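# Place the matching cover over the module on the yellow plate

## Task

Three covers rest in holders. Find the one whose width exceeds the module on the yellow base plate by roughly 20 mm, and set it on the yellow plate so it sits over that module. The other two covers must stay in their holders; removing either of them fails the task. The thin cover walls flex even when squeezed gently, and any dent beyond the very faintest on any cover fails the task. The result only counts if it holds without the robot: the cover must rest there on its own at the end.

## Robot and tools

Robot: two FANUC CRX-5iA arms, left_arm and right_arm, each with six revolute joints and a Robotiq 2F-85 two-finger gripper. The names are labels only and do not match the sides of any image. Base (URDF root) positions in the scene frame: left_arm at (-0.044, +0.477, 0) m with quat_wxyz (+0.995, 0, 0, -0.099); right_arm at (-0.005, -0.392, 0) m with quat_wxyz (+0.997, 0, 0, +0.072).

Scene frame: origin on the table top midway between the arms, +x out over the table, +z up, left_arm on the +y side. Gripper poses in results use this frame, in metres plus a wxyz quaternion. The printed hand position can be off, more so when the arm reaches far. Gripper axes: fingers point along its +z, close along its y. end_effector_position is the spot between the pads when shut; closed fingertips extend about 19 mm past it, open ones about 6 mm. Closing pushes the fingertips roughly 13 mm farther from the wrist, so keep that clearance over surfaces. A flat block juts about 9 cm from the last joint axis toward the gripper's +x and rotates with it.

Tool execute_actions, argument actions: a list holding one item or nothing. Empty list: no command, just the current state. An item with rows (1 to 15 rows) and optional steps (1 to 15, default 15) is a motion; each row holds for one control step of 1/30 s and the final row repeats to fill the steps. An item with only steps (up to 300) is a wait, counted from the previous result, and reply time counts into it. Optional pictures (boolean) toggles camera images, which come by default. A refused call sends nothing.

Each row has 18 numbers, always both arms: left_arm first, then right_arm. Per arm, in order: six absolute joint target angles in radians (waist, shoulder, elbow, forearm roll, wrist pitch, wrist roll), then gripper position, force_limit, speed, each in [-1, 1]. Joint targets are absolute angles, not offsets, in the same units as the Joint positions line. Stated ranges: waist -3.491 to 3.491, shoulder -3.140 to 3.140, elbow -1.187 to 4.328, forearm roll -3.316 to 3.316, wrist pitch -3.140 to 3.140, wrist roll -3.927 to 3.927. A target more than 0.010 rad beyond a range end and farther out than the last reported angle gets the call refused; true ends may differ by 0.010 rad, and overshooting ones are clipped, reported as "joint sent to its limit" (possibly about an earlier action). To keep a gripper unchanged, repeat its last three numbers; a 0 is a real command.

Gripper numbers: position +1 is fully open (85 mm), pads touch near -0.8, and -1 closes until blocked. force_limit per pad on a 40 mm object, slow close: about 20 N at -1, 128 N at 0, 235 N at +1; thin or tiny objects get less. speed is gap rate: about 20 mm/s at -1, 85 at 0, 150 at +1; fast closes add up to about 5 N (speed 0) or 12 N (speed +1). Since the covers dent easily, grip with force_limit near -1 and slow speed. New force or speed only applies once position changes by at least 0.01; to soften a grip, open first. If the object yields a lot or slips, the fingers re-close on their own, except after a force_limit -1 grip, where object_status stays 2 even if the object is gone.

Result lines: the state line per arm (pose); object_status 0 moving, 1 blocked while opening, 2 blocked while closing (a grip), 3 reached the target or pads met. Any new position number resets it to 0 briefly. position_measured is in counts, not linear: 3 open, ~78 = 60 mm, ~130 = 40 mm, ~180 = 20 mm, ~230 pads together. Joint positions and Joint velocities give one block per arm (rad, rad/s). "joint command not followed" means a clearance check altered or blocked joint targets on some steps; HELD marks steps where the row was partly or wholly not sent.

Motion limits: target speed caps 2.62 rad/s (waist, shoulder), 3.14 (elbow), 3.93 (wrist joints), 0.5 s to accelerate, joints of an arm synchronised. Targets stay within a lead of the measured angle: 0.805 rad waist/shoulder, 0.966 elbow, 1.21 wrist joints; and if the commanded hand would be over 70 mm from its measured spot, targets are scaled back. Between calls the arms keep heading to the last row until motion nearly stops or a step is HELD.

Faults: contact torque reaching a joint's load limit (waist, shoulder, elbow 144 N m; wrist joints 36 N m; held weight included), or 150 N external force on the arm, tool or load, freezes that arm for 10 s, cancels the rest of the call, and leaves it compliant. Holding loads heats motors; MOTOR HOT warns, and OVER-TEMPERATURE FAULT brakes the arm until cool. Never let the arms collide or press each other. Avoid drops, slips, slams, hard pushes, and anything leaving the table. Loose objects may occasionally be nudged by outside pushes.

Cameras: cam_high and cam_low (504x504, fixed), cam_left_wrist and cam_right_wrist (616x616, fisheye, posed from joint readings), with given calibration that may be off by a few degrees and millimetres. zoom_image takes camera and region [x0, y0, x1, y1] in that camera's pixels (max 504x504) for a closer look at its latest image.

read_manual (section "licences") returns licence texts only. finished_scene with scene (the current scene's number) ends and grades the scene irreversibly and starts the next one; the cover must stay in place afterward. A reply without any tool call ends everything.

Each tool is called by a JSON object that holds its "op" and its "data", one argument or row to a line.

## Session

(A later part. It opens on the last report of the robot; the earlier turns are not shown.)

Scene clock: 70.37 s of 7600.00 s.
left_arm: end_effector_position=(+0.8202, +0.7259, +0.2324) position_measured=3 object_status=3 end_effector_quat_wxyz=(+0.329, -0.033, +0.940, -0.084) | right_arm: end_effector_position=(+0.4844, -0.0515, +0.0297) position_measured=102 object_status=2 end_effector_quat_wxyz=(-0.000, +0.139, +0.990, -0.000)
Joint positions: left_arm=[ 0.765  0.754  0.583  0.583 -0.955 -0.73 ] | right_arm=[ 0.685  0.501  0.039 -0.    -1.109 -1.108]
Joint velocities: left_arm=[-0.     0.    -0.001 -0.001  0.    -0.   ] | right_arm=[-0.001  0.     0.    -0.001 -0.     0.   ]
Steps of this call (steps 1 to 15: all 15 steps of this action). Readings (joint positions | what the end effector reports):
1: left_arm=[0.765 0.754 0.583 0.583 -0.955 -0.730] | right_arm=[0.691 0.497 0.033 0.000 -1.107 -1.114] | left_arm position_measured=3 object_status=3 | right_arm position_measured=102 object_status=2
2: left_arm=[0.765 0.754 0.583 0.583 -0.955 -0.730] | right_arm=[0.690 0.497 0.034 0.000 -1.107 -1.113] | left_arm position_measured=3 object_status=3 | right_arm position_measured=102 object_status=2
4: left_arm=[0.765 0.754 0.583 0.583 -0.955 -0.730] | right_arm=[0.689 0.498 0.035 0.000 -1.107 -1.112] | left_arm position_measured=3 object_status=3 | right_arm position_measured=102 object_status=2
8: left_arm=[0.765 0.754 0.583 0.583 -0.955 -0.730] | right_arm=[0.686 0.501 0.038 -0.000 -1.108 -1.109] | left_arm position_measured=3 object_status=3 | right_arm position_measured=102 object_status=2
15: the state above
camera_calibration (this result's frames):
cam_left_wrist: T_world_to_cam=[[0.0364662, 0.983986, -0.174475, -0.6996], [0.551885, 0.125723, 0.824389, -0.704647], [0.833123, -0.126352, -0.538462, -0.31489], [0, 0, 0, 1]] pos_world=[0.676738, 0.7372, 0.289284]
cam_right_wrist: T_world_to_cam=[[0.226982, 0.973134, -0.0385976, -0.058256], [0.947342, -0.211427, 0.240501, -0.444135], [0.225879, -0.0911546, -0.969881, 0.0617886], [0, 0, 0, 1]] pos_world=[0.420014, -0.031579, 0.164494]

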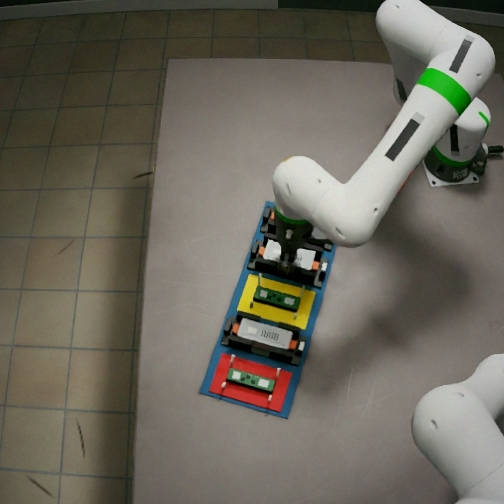

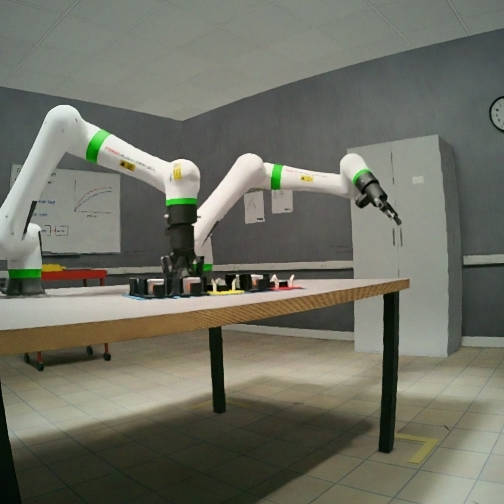

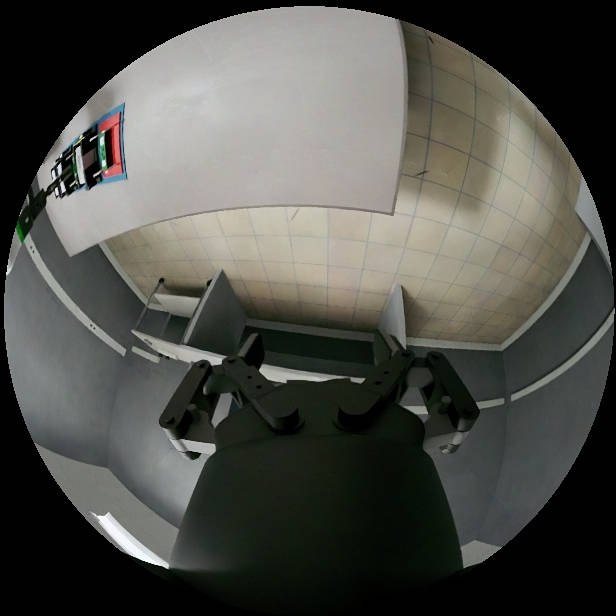

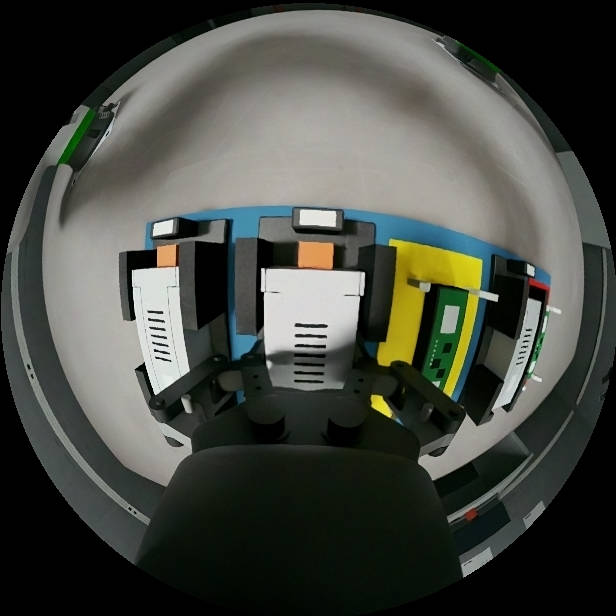

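{"op": "execute_actions", "data": {
  "actions": [
    {"rows":[[0.765,0.754,0.583,0.583,-0.955,-0.73,1,0,0,0.688,0.499,0.036,0,-1.108,-1.111,-1,-0.85,-1],[0.765,0.754,0.583,0.583,-0.955,-0.73,1,0,0,0.688,0.499,0.036,0,-1.108,-1.111,-1,-0.85,-1],[0.765,0.754,0.583,0.583,-0.955,-0.73,1,0,0,0.691,0.497,0.033,0,-1.107,-1.114,-1,-0.85,-1],[0.765,0.754,0.583,0.583,-0.955,-0.73,1,0,0,0.691,0.497,0.033,0,-1.107,-1.114,-1,-0.85,-1],[0.765,0.754,0.583,0.583,-0.955,-0.73,1,0,0,0.691,0.497,0.033,0,-1.107,-1.114,-1,-0.85,-1],[0.765,0.754,0.583,0.583,-0.955,-0.73,1,0,0,0.694,0.495,0.03,0,-1.106,-1.117,-1,-0.85,-1],[0.765,0.754,0.583,0.583,-0.955,-0.73,1,0,0,0.694,0.495,0.03,0,-1.106,-1.117,-1,-0.85,-1],[0.765,0.754,0.583,0.583,-0.955,-0.73,1,0,0,0.694,0.495,0.03,0,-1.106,-1.117,-1,-0.85,-1],[0.765,0.754,0.583,0.583,-0.955,-0.73,1,0,0,0.697,0.493,0.027,0,-1.105,-1.12,-1,-0.85,-1]],"steps":15}
  ]
}}

{"op": "zoom_image", "data": {
  "camera": "cam_right_wrist",
  "region": [220,190,410,400]
}}

Scene clock: 74.87 s of 7600.00 s.
left_arm: end_effector_position=(+0.8202, +0.7259, +0.2324) position_measured=3 object_status=3 end_effector_quat_wxyz=(+0.329, -0.033, +0.940, -0.084) | right_arm: end_effector_position=(+0.4779, -0.0485, +0.0298) position_measured=102 object_status=2 end_effector_quat_wxyz=(-0.000, +0.139, +0.990, -0.000)
Joint positions: left_arm=[ 0.765  0.754  0.583  0.583 -0.955 -0.73 ] | right_arm=[ 0.697  0.493  0.027  0.    -1.105 -1.12 ]
Joint velocities: left_arm=[-0.    -0.     0.     0.    -0.001  0.   ] | right_arm=[ 0.001 -0.    -0.001 -0.002  0.    -0.001]
Steps of this call (steps 1 to 15: the robot went on to your last target; steps 16 to 90: nothing new was sent; then 1.00 s passed at rest; steps 91 to 105: all 15 steps of this action). Readings (joint positions | what the end effector reports):
91: left_arm=[0.765 0.754 0.583 0.583 -0.955 -0.730] | right_arm=[0.685 0.501 0.039 0.000 -1.109 -1.108] | left_arm position_measured=3 object_status=3 | right_arm position_measured=102 object_status=2
92: left_arm=[0.765 0.754 0.583 0.583 -0.955 -0.730] | right_arm=[0.686 0.500 0.038 0.000 -1.109 -1.108] | left_arm position_measured=3 object_status=3 | right_arm position_measured=102 object_status=2
94: left_arm=[0.765 0.754 0.583 0.583 -0.955 -0.730] | right_arm=[0.689 0.498 0.035 0.000 -1.108 -1.112] | left_arm position_measured=3 object_status=3 | right_arm position_measured=102 object_status=2
98: left_arm=[0.765 0.754 0.583 0.583 -0.955 -0.730] | right_arm=[0.693 0.495 0.031 0.000 -1.106 -1.116] | left_arm position_measured=3 object_status=3 | right_arm position_measured=102 object_status=2
105: the state above
camera_calibration (this result's frames):
cam_left_wrist: T_world_to_cam=[[0.0364663, 0.983986, -0.174475, -0.6996], [0.551885, 0.125723, 0.824388, -0.704647], [0.833122, -0.126353, -0.538463, -0.31489], [0, 0, 0, 1]] pos_world=[0.676738, 0.7372, 0.289284]
cam_right_wrist: T_world_to_cam=[[0.227029, 0.973118, -0.0387096, -0.0597239], [0.9473, -0.211432, 0.240663, -0.4374], [0.226009, -0.091307, -0.969837, 0.0635177], [0, 0, 0, 1]] pos_world=[0.413552, -0.0285625, 0.164556]

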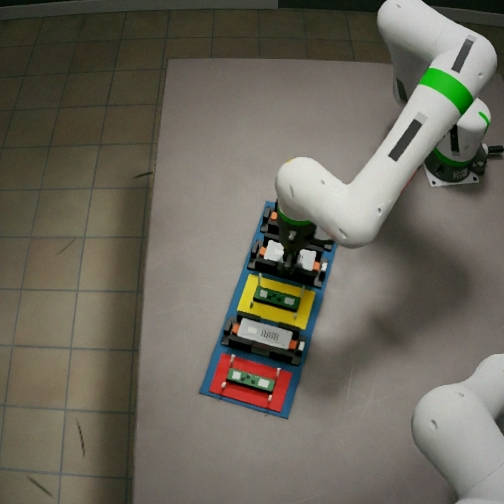

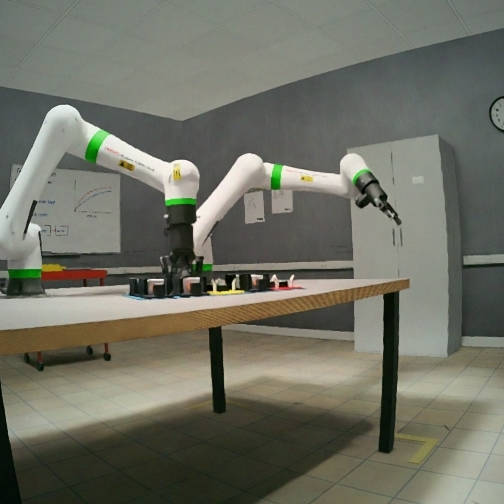

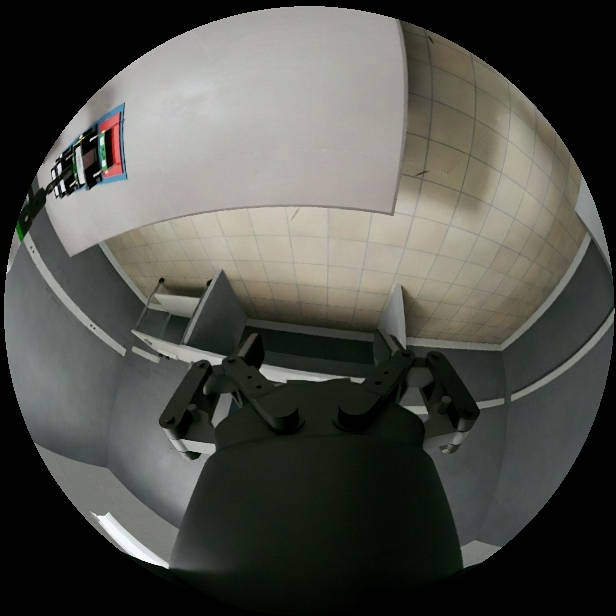

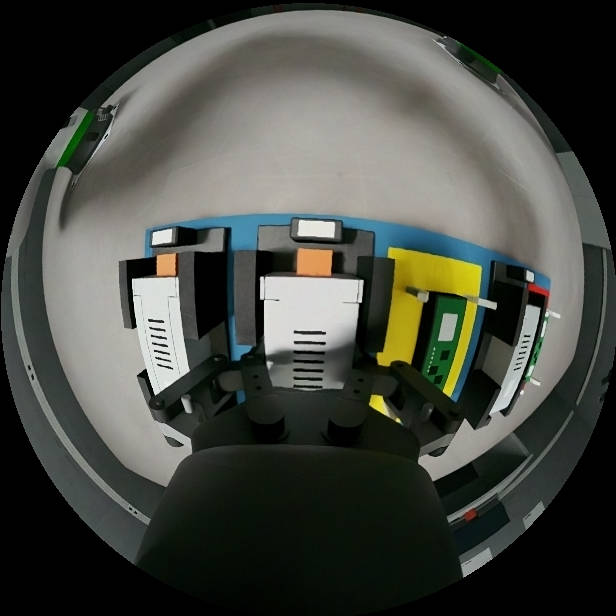

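Region (220, 190, 410, 400) of cam_right_wrist's 616x616 image, scaled by 2.400, with more detail than that image has; it fills the left 456 columns of this view, and the rest is white.

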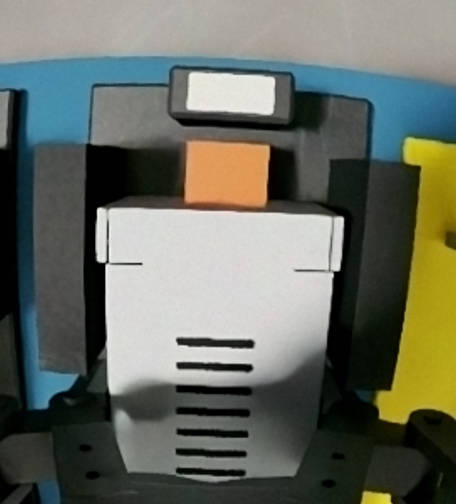

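{"op": "execute_actions", "data": {
  "actions": [
    {"rows":[[0.765,0.754,0.583,0.583,-0.955,-0.73,1,0,0,0.694,0.495,0.03,0,-1.106,-1.117,0.72,-0.5,1],[0.765,0.754,0.583,0.583,-0.955,-0.73,1,0,0,0.694,0.495,0.03,0,-1.106,-1.117,0.72,-0.5,1],[0.765,0.754,0.583,0.583,-0.955,-0.73,1,0,0,0.694,0.495,0.03,0,-1.106,-1.117,0.72,-0.5,1],[0.765,0.754,0.583,0.583,-0.955,-0.73,1,0,0,0.694,0.495,0.03,0,-1.106,-1.117,0.72,-0.5,1],[0.765,0.754,0.583,0.583,-0.955,-0.73,1,0,0,0.694,0.495,0.03,0,-1.106,-1.117,0.72,-0.5,1],[0.765,0.754,0.583,0.583,-0.955,-0.73,1,0,0,0.691,0.421,0.138,0,-1.288,-1.114,0.72,-0.5,1]],"steps":15}
  ],
  "pictures": false
}}

{"op": "execute_actions", "data": {
  "actions": [
    {"rows":[[0.765,0.754,0.583,0.583,-0.955,-0.73,1,0,0,0.691,0.421,0.138,0,-1.288,-1.114,0.72,-0.5,1],[0.765,0.754,0.583,0.583,-0.955,-0.73,1,0,0,0.691,0.421,0.138,0,-1.288,-1.114,0.72,-0.5,1],[0.765,0.754,0.583,0.583,-0.955,-0.73,1,0,0,0.691,0.421,0.138,0,-1.288,-1.114,0.72,-0.5,1],[0.765,0.754,0.583,0.583,-0.955,-0.73,1,0,0,0.691,0.421,0.138,0,-1.288,-1.114,0.72,-0.5,1],[0.765,0.754,0.583,0.583,-0.955,-0.73,1,0,0,0.691,0.421,0.138,0,-1.288,-1.114,0.72,-0.5,1],[0.765,0.754,0.583,0.583,-0.955,-0.73,1,0,0,0.691,0.421,0.138,0,-1.288,-1.114,0.72,-0.5,1],[0.765,0.754,0.583,0.583,-0.955,-0.73,1,0,0,0.838,0.3,-0.04,0,-1.23,-1.261,-1,-0.5,1]],"steps":15}
  ],
  "pictures": false
}}

{"op": "execute_actions", "data": {
  "actions": [
    {"rows":[[0.765,0.754,0.583,0.583,-0.955,-0.73,1,0,0,0.838,0.3,-0.04,0,-1.23,-1.261,-1,-0.5,1],[0.765,0.754,0.583,0.583,-0.955,-0.73,1,0,0,0.838,0.3,-0.04,0,-1.23,-1.261,-1,-0.5,1],[0.765,0.754,0.583,0.583,-0.955,-0.73,1,0,0,0.838,0.3,-0.04,0,-1.23,-1.261,-1,-0.5,1],[0.765,0.754,0.583,0.583,-0.955,-0.73,1,0,0,0.838,0.3,-0.04,0,-1.23,-1.261,-1,-0.5,1],[0.765,0.754,0.583,0.583,-0.955,-0.73,1,0,0,0.838,0.319,-0.066,0,-1.186,-1.261,-1,-0.5,1]],"steps":15}
  ]
}}

Scene clock: 80.20 s of 7600.00 s.
left_arm: end_effector_position=(+0.8202, +0.7259, +0.2324) position_measured=3 object_status=3 end_effector_quat_wxyz=(+0.329, -0.033, +0.940, -0.084) | right_arm: end_effector_position=(+0.4816, -0.0496, +0.1156) position_measured=39 object_status=0 end_effector_quat_wxyz=(+0.000, +0.139, +0.990, +0.000)
Joint positions: left_arm=[ 0.765  0.754  0.583  0.583 -0.955 -0.73 ] | right_arm=[ 0.691  0.421  0.137  0.    -1.286 -1.114]
Joint velocities: left_arm=[-0.    -0.     0.001  0.001  0.     0.   ] | right_arm=[-0.001 -0.02   0.033  0.001 -0.06   0.002]
Steps of this call (steps 1 to 15: the robot went on to your last target; steps 16 to 90: nothing new was sent; then 1.83 s passed at rest; steps 91 to 105: all 15 steps of this action). Readings (joint positions | what the end effector reports):
91: left_arm=[0.765 0.754 0.583 0.583 -0.955 -0.730] | right_arm=[0.697 0.493 0.027 -0.000 -1.105 -1.120] | left_arm position_measured=3 object_status=3 | right_arm position_measured=102 object_status=0
92: left_arm=[0.765 0.754 0.583 0.583 -0.955 -0.730] | right_arm=[0.696 0.494 0.028 -0.000 -1.105 -1.120] | left_arm position_measured=3 object_status=3 | right_arm position_measured=100 object_status=0
94: left_arm=[0.765 0.754 0.583 0.583 -0.955 -0.730] | right_arm=[0.695 0.494 0.030 -0.000 -1.106 -1.118] | left_arm position_measured=3 object_status=3 | right_arm position_measured=81 object_status=0
98: left_arm=[0.765 0.754 0.583 0.583 -0.955 -0.730] | right_arm=[0.694 0.486 0.044 -0.000 -1.130 -1.117] | left_arm position_measured=3 object_status=3 | right_arm position_measured=44 object_status=0
105: the state above

Scene clock: 80.70 s of 7600.00 s.
left_arm: end_effector_position=(+0.8202, +0.7259, +0.2324) position_measured=3 object_status=3 end_effector_quat_wxyz=(+0.329, -0.033, +0.940, -0.084) | right_arm: end_effector_position=(+0.4032, -0.0276, +0.1109) position_measured=123 object_status=0 end_effector_quat_wxyz=(+0.000, +0.139, +0.990, +0.001)
Joint positions: left_arm=[ 0.765  0.754  0.583  0.583 -0.955 -0.73 ] | right_arm=[ 0.826  0.31  -0.025 -0.    -1.235 -1.249]
Joint velocities: left_arm=[-0.     0.     0.001  0.     0.     0.   ] | right_arm=[ 0.327 -0.272 -0.395  0.     0.12  -0.322]
Steps of this call (steps 1 to 15: all 15 steps of this action). Readings (joint positions | what the end effector reports):
1: left_arm=[0.765 0.754 0.583 0.583 -0.955 -0.730] | right_arm=[0.691 0.421 0.137 0.000 -1.287 -1.114] | left_arm position_measured=3 object_status=3 | right_arm position_measured=39 object_status=0
2: left_arm=[0.765 0.754 0.583 0.583 -0.955 -0.730] | right_arm=[0.691 0.421 0.138 0.000 -1.288 -1.114] | left_arm position_measured=3 object_status=3 | right_arm position_measured=39 object_status=0
4: left_arm=[0.765 0.754 0.583 0.583 -0.955 -0.730] | right_arm=[0.691 0.421 0.138 0.000 -1.288 -1.114] | left_arm position_measured=3 object_status=3 | right_arm position_measured=39 object_status=3
8: left_arm=[0.765 0.754 0.583 0.583 -0.955 -0.730] | right_arm=[0.696 0.417 0.132 0.000 -1.285 -1.119] | left_arm position_measured=3 object_status=3 | right_arm position_measured=41 object_status=0
15: the state above

Scene clock: 81.20 s of 7600.00 s.
left_arm: end_effector_position=(+0.8202, +0.7259, +0.2324) position_measured=3 object_status=3 end_effector_quat_wxyz=(+0.329, -0.033, +0.940, -0.084) | right_arm: end_effector_position=(+0.3964, -0.0265, +0.0897) position_measured=231 object_status=3 end_effector_quat_wxyz=(+0.000, +0.139, +0.990, -0.000)
Joint positions: left_arm=[ 0.765  0.754  0.583  0.583 -0.955 -0.73 ] | right_arm=[ 0.838  0.319 -0.066  0.    -1.186 -1.261]
Joint velocities: left_arm=[-0.001  0.     0.001 -0.001 -0.    -0.   ] | right_arm=[ 0.     0.001 -0.    -0.001  0.     0.002]
Steps of this call (steps 1 to 15: all 15 steps of this action). Readings (joint positions | what the end effector reports):
1: left_arm=[0.765 0.754 0.583 0.583 -0.955 -0.730] | right_arm=[0.834 0.303 -0.035 -0.000 -1.232 -1.257] | left_arm position_measured=3 object_status=3 | right_arm position_measured=136 object_status=0
2: left_arm=[0.765 0.754 0.583 0.583 -0.955 -0.730] | right_arm=[0.837 0.300 -0.039 -0.000 -1.230 -1.260] | left_arm position_measured=3 object_status=3 | right_arm position_measured=149 object_status=0
4: left_arm=[0.765 0.754 0.583 0.583 -0.955 -0.730] | right_arm=[0.838 0.300 -0.040 -0.000 -1.230 -1.261] | left_arm position_measured=3 object_status=3 | right_arm position_measured=176 object_status=0
8: left_arm=[0.765 0.754 0.583 0.583 -0.955 -0.730] | right_arm=[0.838 0.315 -0.061 0.000 -1.196 -1.261] | left_arm position_measured=3 object_status=3 | right_arm position_measured=229 object_status=0
15: the state above
camera_calibration (this result's frames):
cam_left_wrist: T_world_to_cam=[[0.0364661, 0.983986, -0.174475, -0.6996], [0.551885, 0.125723, 0.824389, -0.704647], [0.833122, -0.126352, -0.538463, -0.31489], [0, 0, 0, 1]] pos_world=[0.676738, 0.7372, 0.289284]
cam_right_wrist: T_world_to_cam=[[0.226965, 0.973139, -0.0385567, -0.0602977], [0.94728, -0.211394, 0.240776, -0.369936], [0.226158, -0.0911716, -0.969815, 0.142024], [0, 0, 0, 1]] pos_world=[0.331999, -0.0065756, 0.224483]

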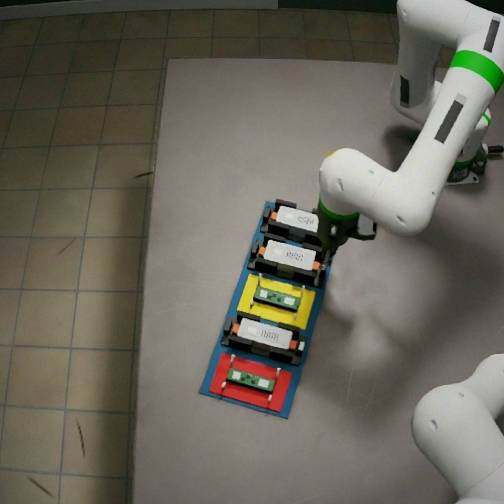

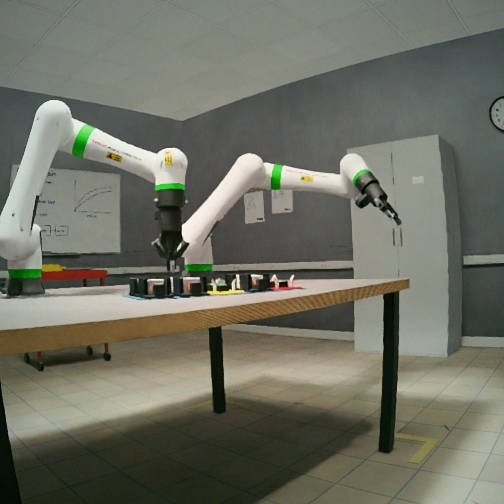

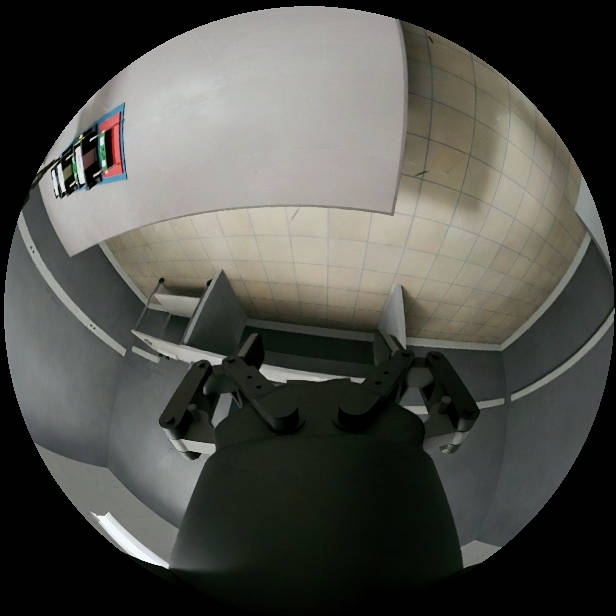

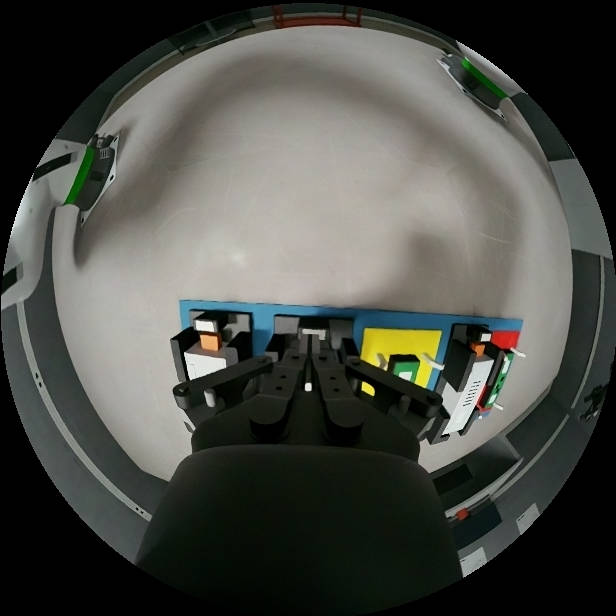

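{"op": "execute_actions", "data": {
  "actions": [
    {"rows":[[0.765,0.754,0.583,0.583,-0.955,-0.73,1,0,0,0.838,0.331,-0.081,0,-1.159,-1.261,-1,-0.5,1],[0.765,0.754,0.583,0.583,-0.955,-0.73,1,0,0,0.838,0.331,-0.081,0,-1.159,-1.261,-1,-0.5,1],[0.765,0.754,0.583,0.583,-0.955,-0.73,1,0,0,0.838,0.331,-0.081,0,-1.159,-1.261,-1,-0.5,1],[0.765,0.754,0.583,0.583,-0.955,-0.73,1,0,0,0.838,0.343,-0.096,0,-1.132,-1.261,-1,-0.5,1]],"steps":15}
  ]
}}

{"op": "zoom_image", "data": {
  "camera": "cam_low",
  "region": [110,220,250,310]
}}

{"op": "zoom_image", "data": {
  "camera": "cam_high",
  "region": [250,200,370,300]
}}

Scene clock: 82.77 s of 7600.00 s.
left_arm: end_effector_position=(+0.8202, +0.7259, +0.2324) position_measured=3 object_status=3 end_effector_quat_wxyz=(+0.329, -0.033, +0.940, -0.084) | right_arm: end_effector_position=(+0.3963, -0.0265, +0.0652) position_measured=231 object_status=3 end_effector_quat_wxyz=(-0.000, +0.139, +0.990, -0.000)
Joint positions: left_arm=[ 0.765  0.754  0.583  0.583 -0.955 -0.73 ] | right_arm=[ 0.838  0.343 -0.096 -0.    -1.132 -1.261]
Joint velocities: left_arm=[ 0.     0.     0.     0.     0.001 -0.   ] | right_arm=[ 0.     0.001  0.     0.001  0.    -0.001]
Steps of this call (steps 1 to 15: the robot went on to your last target; steps 16 to 32: nothing new was sent; steps 33 to 47: all 15 steps of this action). Readings (joint positions | what the end effector reports):
33: left_arm=[0.765 0.754 0.583 0.583 -0.955 -0.730] | right_arm=[0.838 0.319 -0.066 -0.000 -1.185 -1.261] | left_arm position_measured=3 object_status=3 | right_arm position_measured=231 object_status=3
34: left_arm=[0.765 0.754 0.583 0.583 -0.955 -0.730] | right_arm=[0.838 0.322 -0.070 -0.000 -1.178 -1.261] | left_arm position_measured=3 object_status=3 | right_arm position_measured=231 object_status=3
36: left_arm=[0.765 0.754 0.583 0.583 -0.955 -0.730] | right_arm=[0.838 0.330 -0.080 -0.000 -1.161 -1.261] | left_arm position_measured=3 object_status=3 | right_arm position_measured=231 object_status=3
40: left_arm=[0.765 0.754 0.583 0.583 -0.955 -0.730] | right_arm=[0.838 0.343 -0.095 -0.000 -1.133 -1.261] | left_arm position_measured=3 object_status=3 | right_arm position_measured=231 object_status=3
47: the state above
camera_calibration (this result's frames):
cam_left_wrist: T_world_to_cam=[[0.0364664, 0.983986, -0.174475, -0.6996], [0.551885, 0.125723, 0.824389, -0.704647], [0.833122, -0.126352, -0.538463, -0.31489], [0, 0, 0, 1]] pos_world=[0.676738, 0.7372, 0.289284]
cam_right_wrist: T_world_to_cam=[[0.226961, 0.973139, -0.0386038, -0.061252], [0.947309, -0.21139, 0.240666, -0.363988], [0.226041, -0.0911914, -0.96984, 0.118291], [0, 0, 0, 1]] pos_world=[0.331972, -0.00654942, 0.199958]

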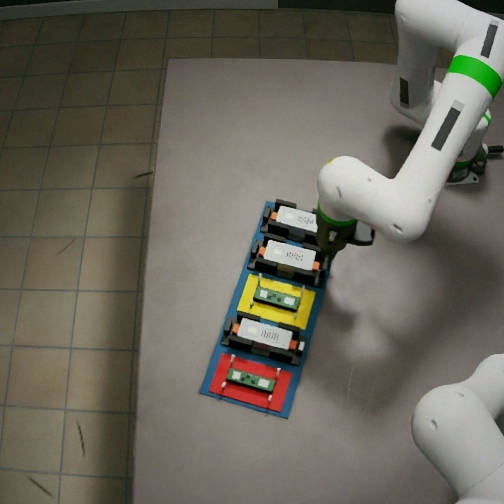

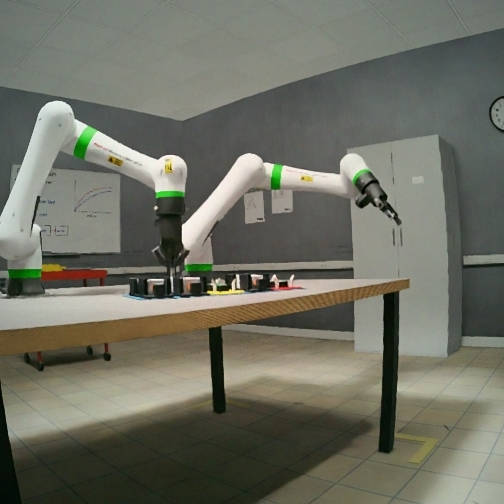

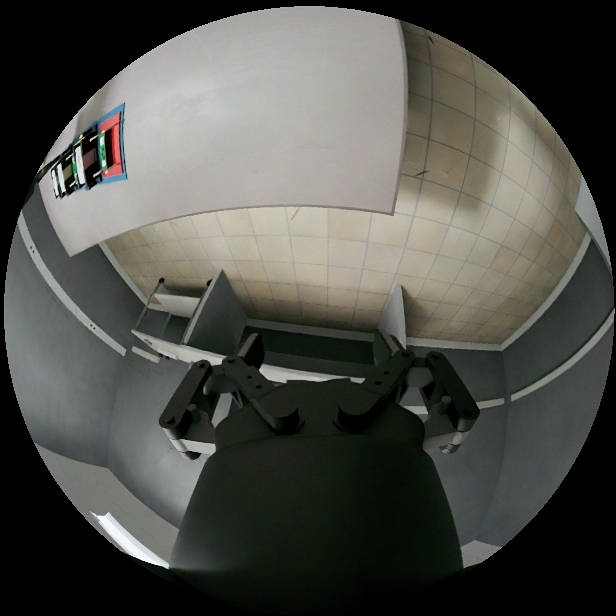

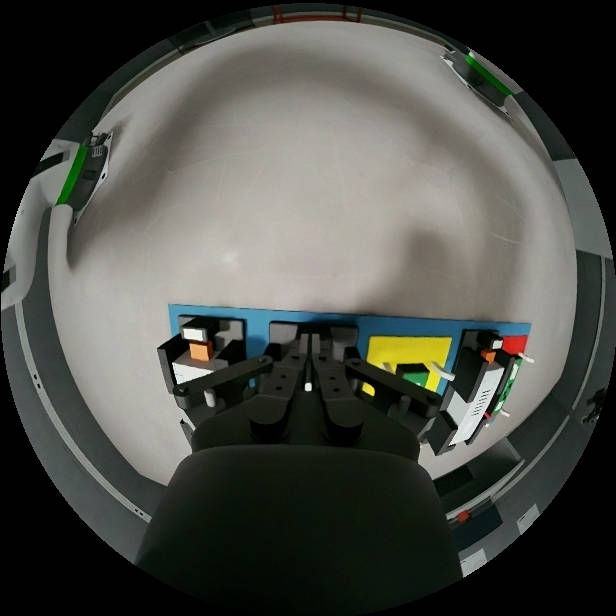

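Region (110, 220, 250, 310) of cam_low's 504x504 image, scaled by 3.600, with more detail than that image has; it fills the top 324 rows of this view, and the rest is white.

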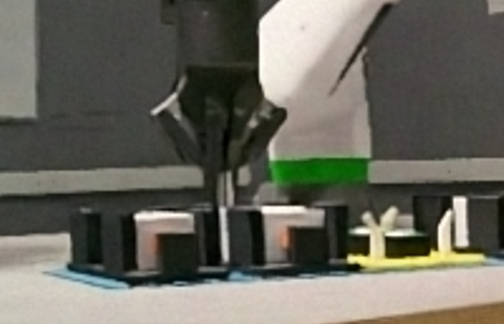

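Region (250, 200, 370, 300) of cam_high's 504x504 image, scaled by 4.200, with more detail than that image has.

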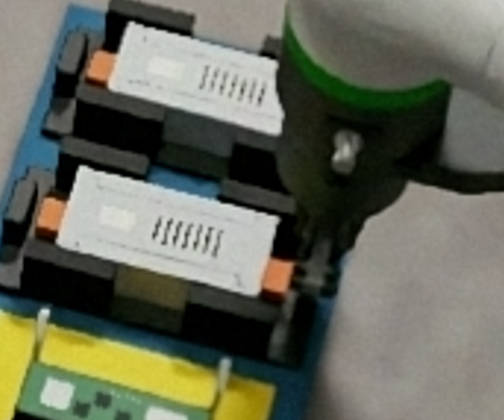

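{"op": "execute_actions", "data": {
  "actions": [
    {"rows":[[0.765,0.754,0.583,0.583,-0.955,-0.73,1,0,0,0.838,0.346,-0.1,0,-1.125,-1.261,-1,-0.5,1],[0.765,0.754,0.583,0.583,-0.955,-0.73,1,0,0,0.838,0.346,-0.1,0,-1.125,-1.261,-1,-0.5,1],[0.765,0.754,0.583,0.583,-0.955,-0.73,1,0,0,0.838,0.349,-0.103,0,-1.119,-1.261,-1,-0.5,1],[0.765,0.754,0.583,0.583,-0.955,-0.73,1,0,0,0.838,0.349,-0.103,0,-1.119,-1.261,-1,-0.5,1],[0.765,0.754,0.583,0.583,-0.955,-0.73,1,0,0,0.838,0.352,-0.107,0,-1.112,-1.261,-1,-0.5,1],[0.765,0.754,0.583,0.583,-0.955,-0.73,1,0,0,0.838,0.352,-0.107,0,-1.112,-1.261,-1,-0.5,1],[0.765,0.754,0.583,0.583,-0.955,-0.73,1,0,0,0.838,0.355,-0.11,0,-1.106,-1.261,-1,-0.5,1]],"steps":15}
  ]
}}

{"op": "zoom_image", "data": {
  "camera": "cam_low",
  "region": [110,220,250,310]
}}

Scene clock: 94.40 s of 7600.00 s.
left_arm: end_effector_position=(+0.8202, +0.7259, +0.2324) position_measured=3 object_status=3 end_effector_quat_wxyz=(+0.329, -0.033, +0.940, -0.084) | right_arm: end_effector_position=(+0.3972, -0.0262, +0.0618) position_measured=231 object_status=3 end_effector_quat_wxyz=(+0.002, +0.139, +0.990, +0.001)
Joint positions: left_arm=[ 0.765  0.754  0.583  0.583 -0.955 -0.73 ] | right_arm=[ 0.838  0.346 -0.102  0.002 -1.12  -1.261]
Joint velocities: left_arm=[ 0.001  0.    -0.    -0.001 -0.001  0.   ] | right_arm=[ 0.  0. -0. -0. -0. -0.]
FORCE FAULT: contact force on the right arm reached its limit, and that arm stopped for 10 seconds. The contact can be on any part of that arm, not only on its tool. That arm's remaining commands of this call were not run. That arm holds still and accepts commands again. Move the arm away from the contact; if what it grips holds it there, let go first. Pushing or pulling that hard again can fault the arm again.
The stop of the right arm began at step 49 of this call (marked STOPPED below). From that step on that arm followed nothing that you had sent. 9 of its steps, steps kept back included, did not run and will not run. Nothing is kept back now, and the robot has no last target.
Steps of this call (steps 1 to 15: the robot went on to your last target; steps 16 to 42: nothing new was sent; steps 43 to 57: all 15 steps of this action; steps 58 to 349: the stop continued). Readings (joint positions | what the end effector reports):
43: left_arm=[0.765 0.754 0.583 0.583 -0.955 -0.730] | right_arm=[0.838 0.343 -0.096 0.000 -1.131 -1.261] | left_arm position_measured=3 object_status=3 | right_arm position_measured=231 object_status=3
44: left_arm=[0.765 0.754 0.583 0.583 -0.955 -0.730] | right_arm=[0.838 0.344 -0.098 0.000 -1.128 -1.261] | left_arm position_measured=3 object_status=3 | right_arm position_measured=231 object_status=3
46: left_arm=[0.765 0.754 0.583 0.583 -0.955 -0.730] | right_arm=[0.838 0.347 -0.101 0.000 -1.123 -1.261] | left_arm position_measured=3 object_status=3 | right_arm position_measured=231 object_status=3
49: left_arm=[0.765 0.754 0.583 0.583 -0.955 -0.730] | right_arm=[0.838 0.346 -0.102 0.002 -1.120 -1.261] | left_arm position_measured=3 object_status=3 | right_arm position_measured=231 object_status=3 STOPPED (the right arm)
50: left_arm=[0.765 0.754 0.583 0.583 -0.955 -0.730] | right_arm=[0.838 0.346 -0.102 0.002 -1.120 -1.261] | left_arm position_measured=3 object_status=3 | right_arm position_measured=231 object_status=3
349: the state above
camera_calibration (this result's frames):
cam_left_wrist: T_world_to_cam=[[0.0364661, 0.983986, -0.174475, -0.6996], [0.551885, 0.125723, 0.824389, -0.704647], [0.833123, -0.126352, -0.538463, -0.31489], [0, 0, 0, 1]] pos_world=[0.676738, 0.7372, 0.289284]
cam_right_wrist: T_world_to_cam=[[0.226277, 0.973404, -0.035827, -0.0617991], [0.946652, -0.211096, 0.243493, -0.363839], [0.229454, -0.0890127, -0.969241, 0.113462], [0, 0, 0, 1]] pos_world=[0.332378, -0.00655007, 0.19635]

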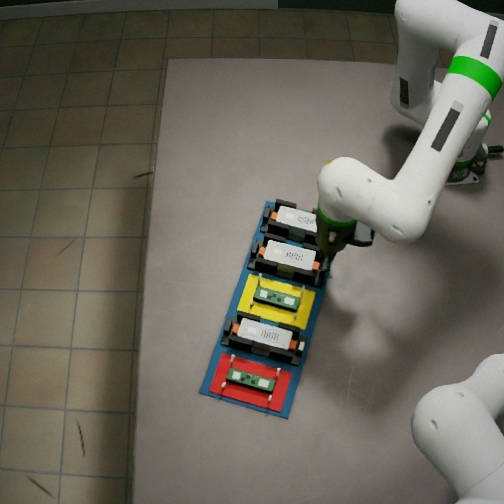

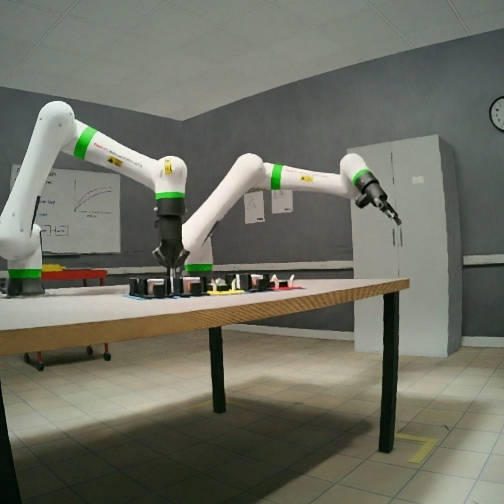

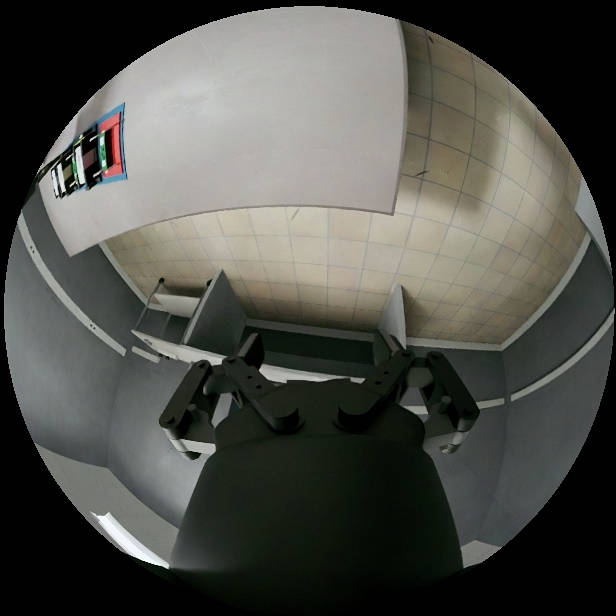

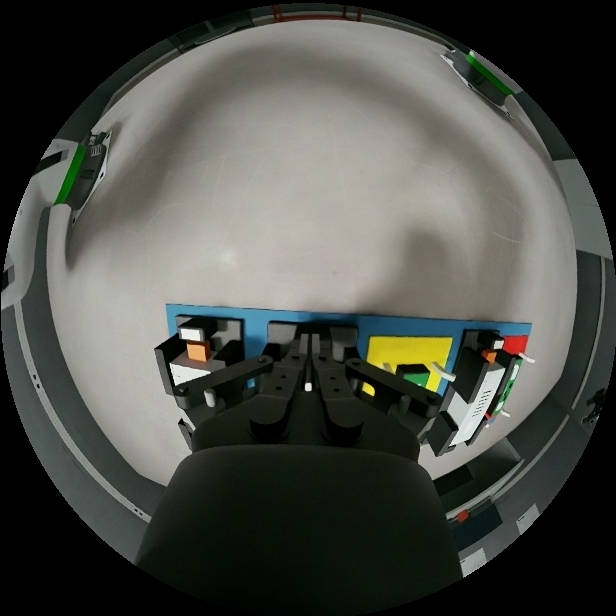

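Region (110, 220, 250, 310) of cam_low's 504x504 image, scaled by 3.600, with more detail than that image has; it fills the top 324 rows of this view, and the rest is white.

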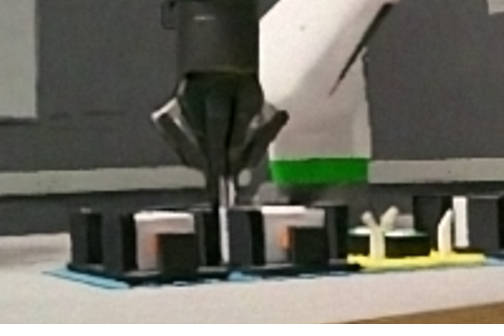

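{"op": "execute_actions", "data": {
  "actions": [
    {"rows":[[0.765,0.754,0.583,0.583,-0.955,-0.73,1,0,0,0.838,0.29,-0.03,0,-1.25,-1.261,-1,-0.5,1]],"steps":15}
  ],
  "pictures": false
}}

{"op": "execute_actions", "data": {
  "actions": [
    {"rows":[[0.765,0.754,0.583,0.583,-0.955,-0.73,1,0,0,0.75,0.5,0.35,0,-1.42,-1.17,-1,-0.5,1],[0.765,0.754,0.583,0.583,-0.955,-0.73,1,0,0,0.75,0.5,0.35,0,-1.42,-1.17,-1,-0.5,1],[0.765,0.754,0.583,0.583,-0.955,-0.73,1,0,0,0.75,0.5,0.35,0,-1.42,-1.17,-1,-0.5,1],[0.765,0.754,0.583,0.583,-0.955,-0.73,1,0,0,0.667,0.769,0.66,0,-1.462,-1.09,-1,-0.5,1]],"steps":15}
  ],
  "pictures": false
}}

{"op": "execute_actions", "data": {
  "actions": [
    {"steps":22}
  ]
}}

{"op": "zoom_image", "data": {
  "camera": "cam_right_wrist",
  "region": [130,230,330,400]
}}

Scene clock: 98.60 s of 7600.00 s.
left_arm: end_effector_position=(+0.8202, +0.7259, +0.2324) position_measured=3 object_status=3 end_effector_quat_wxyz=(+0.329, -0.033, +0.940, -0.084) | right_arm: end_effector_position=(+0.3955, -0.0276, +0.1194) position_measured=231 object_status=3 end_effector_quat_wxyz=(+0.000, +0.139, +0.990, +0.000)
Joint positions: left_arm=[ 0.765  0.754  0.583  0.583 -0.955 -0.73 ] | right_arm=[ 0.838  0.29  -0.03  -0.    -1.25  -1.261]
Joint velocities: left_arm=[-0.002 -0.001 -0.001 -0.    -0.    -0.   ] | right_arm=[-0.001 -0.     0.    -0.    -0.     0.001]
Steps of this call (steps 1 to 90: nothing new was sent; then 0.70 s passed at rest; steps 91 to 105: all 15 steps of this action). Readings (joint positions | what the end effector reports):
91: left_arm=[0.765 0.754 0.583 0.583 -0.955 -0.730] | right_arm=[0.838 0.346 -0.101 0.002 -1.121 -1.261] | left_arm position_measured=3 object_status=3 | right_arm position_measured=231 object_status=3
92: left_arm=[0.765 0.754 0.583 0.583 -0.955 -0.730] | right_arm=[0.838 0.343 -0.098 0.002 -1.128 -1.261] | left_arm position_measured=3 object_status=3 | right_arm position_measured=231 object_status=3
94: left_arm=[0.765 0.754 0.583 0.583 -0.955 -0.730] | right_arm=[0.838 0.326 -0.075 0.001 -1.168 -1.261] | left_arm position_measured=3 object_status=3 | right_arm position_measured=231 object_status=3
98: left_arm=[0.765 0.754 0.583 0.583 -0.955 -0.730] | right_arm=[0.838 0.291 -0.031 0.000 -1.247 -1.261] | left_arm position_measured=3 object_status=3 | right_arm position_measured=231 object_status=3
105: the state above

Scene clock: 99.10 s of 7600.00 s.
left_arm: end_effector_position=(+0.8202, +0.7259, +0.2324) position_measured=3 object_status=3 end_effector_quat_wxyz=(+0.329, -0.033, +0.940, -0.084) | right_arm: end_effector_position=(+0.5242, +0.0260, +0.1245) position_measured=231 object_status=3 end_effector_quat_wxyz=(+0.000, +0.139, +0.990, +0.001)
Joint positions: left_arm=[ 0.765  0.754  0.583  0.583 -0.955 -0.73 ] | right_arm=[ 0.72   0.617  0.449  0.    -1.402 -1.143]
Joint velocities: left_arm=[ 0.001  0.    -0.002  0.    -0.    -0.   ] | right_arm=[-0.321  0.922  1.275 -0.    -0.364  0.315]
Steps of this call (steps 1 to 15: all 15 steps of this action). Readings (joint positions | what the end effector reports):
1: left_arm=[0.765 0.754 0.583 0.583 -0.955 -0.730] | right_arm=[0.838 0.290 -0.029 -0.000 -1.250 -1.261] | left_arm position_measured=3 object_status=3 | right_arm position_measured=231 object_status=3
2: left_arm=[0.765 0.754 0.583 0.583 -0.955 -0.730] | right_arm=[0.837 0.294 -0.024 -0.000 -1.253 -1.260] | left_arm position_measured=3 object_status=3 | right_arm position_measured=231 object_status=3
4: left_arm=[0.765 0.754 0.583 0.583 -0.955 -0.730] | right_arm=[0.829 0.312 0.008 -0.000 -1.267 -1.252] | left_arm position_measured=3 object_status=3 | right_arm position_measured=231 object_status=3
8: left_arm=[0.765 0.754 0.583 0.583 -0.955 -0.730] | right_arm=[0.795 0.400 0.152 0.000 -1.317 -1.217] | left_arm position_measured=3 object_status=3 | right_arm position_measured=231 object_status=3
15: the state above

Scene clock: 99.83 s of 7600.00 s.
left_arm: end_effector_position=(+0.8202, +0.7259, +0.2324) position_measured=3 object_status=3 end_effector_quat_wxyz=(+0.329, -0.033, +0.940, -0.084) | right_arm: end_effector_position=(+0.5806, +0.0343, +0.1097) position_measured=231 object_status=3 end_effector_quat_wxyz=(-0.000, +0.139, +0.990, -0.000)
Joint positions: left_arm=[ 0.765  0.754  0.583  0.583 -0.955 -0.73 ] | right_arm=[ 0.667  0.769  0.66  -0.    -1.462 -1.09 ]
Joint velocities: left_arm=[-0.001 -0.    -0.    -0.     0.    -0.   ] | right_arm=[-0.     0.     0.     0.    -0.     0.001]
Steps of this call (steps 1 to 22: the robot went on to your last target). Readings (joint positions | what the end effector reports):
1: left_arm=[0.765 0.754 0.583 0.583 -0.955 -0.730] | right_arm=[0.709 0.648 0.492 0.000 -1.414 -1.132] | left_arm position_measured=3 object_status=3 | right_arm position_measured=231 object_status=3
2: left_arm=[0.765 0.754 0.583 0.583 -0.955 -0.730] | right_arm=[0.699 0.678 0.533 0.000 -1.426 -1.122] | left_arm position_measured=3 object_status=3 | right_arm position_measured=231 object_status=3
4: left_arm=[0.765 0.754 0.583 0.583 -0.955 -0.730] | right_arm=[0.682 0.726 0.600 0.000 -1.445 -1.105] | left_arm position_measured=3 object_status=3 | right_arm position_measured=231 object_status=3
8: left_arm=[0.765 0.754 0.583 0.583 -0.955 -0.730] | right_arm=[0.667 0.768 0.659 -0.000 -1.462 -1.090] | left_arm position_measured=3 object_status=3 | right_arm position_measured=231 object_status=3
22: the state above
camera_calibration (this result's frames):
cam_left_wrist: T_world_to_cam=[[0.0364659, 0.983986, -0.174475, -0.6996], [0.551885, 0.125723, 0.824389, -0.704647], [0.833123, -0.126352, -0.538463, -0.31489], [0, 0, 0, 1]] pos_world=[0.676738, 0.7372, 0.289284]
cam_right_wrist: T_world_to_cam=[[0.226955, 0.973141, -0.0385881, -0.160523], [0.947319, -0.211391, 0.240625, -0.536348], [0.226005, -0.0911663, -0.969851, 0.125374], [0, 0, 0, 1]] pos_world=[0.516189, 0.0542621, 0.244459]

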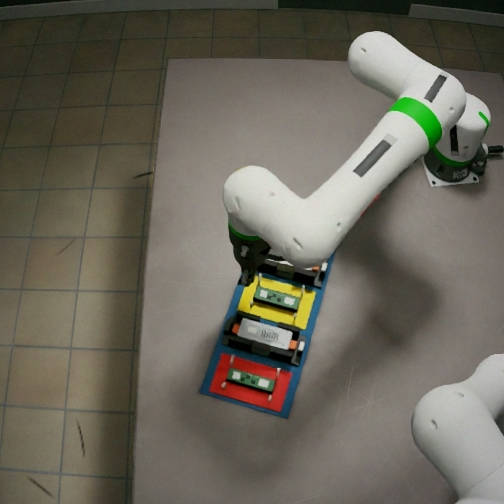

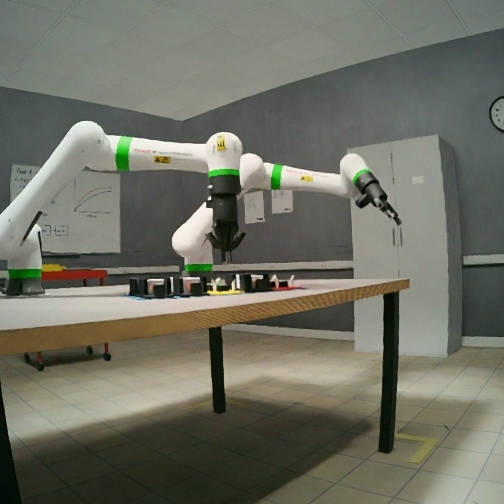

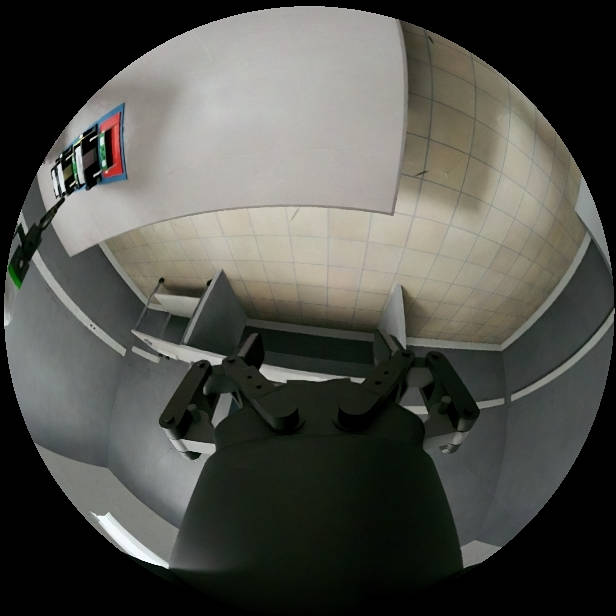

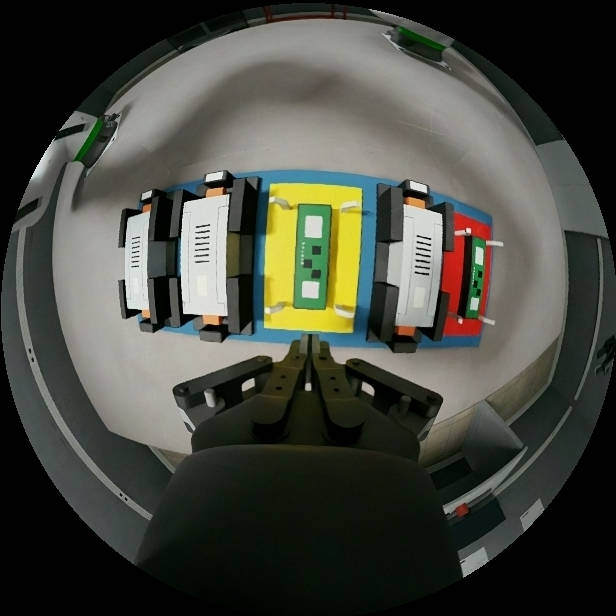

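Region (130, 230, 330, 400) of cam_right_wrist's 616x616 image, scaled by 2.520, with more detail than that image has; it fills the top 428 rows of this view, and the rest is white.

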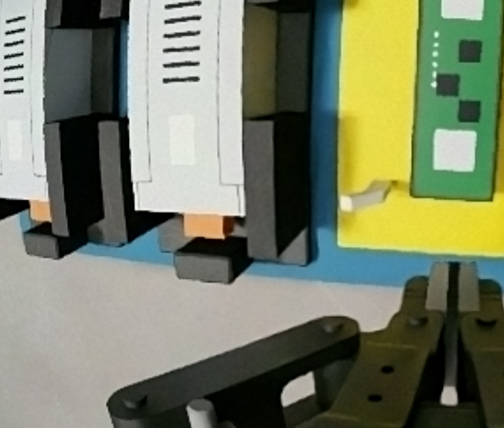

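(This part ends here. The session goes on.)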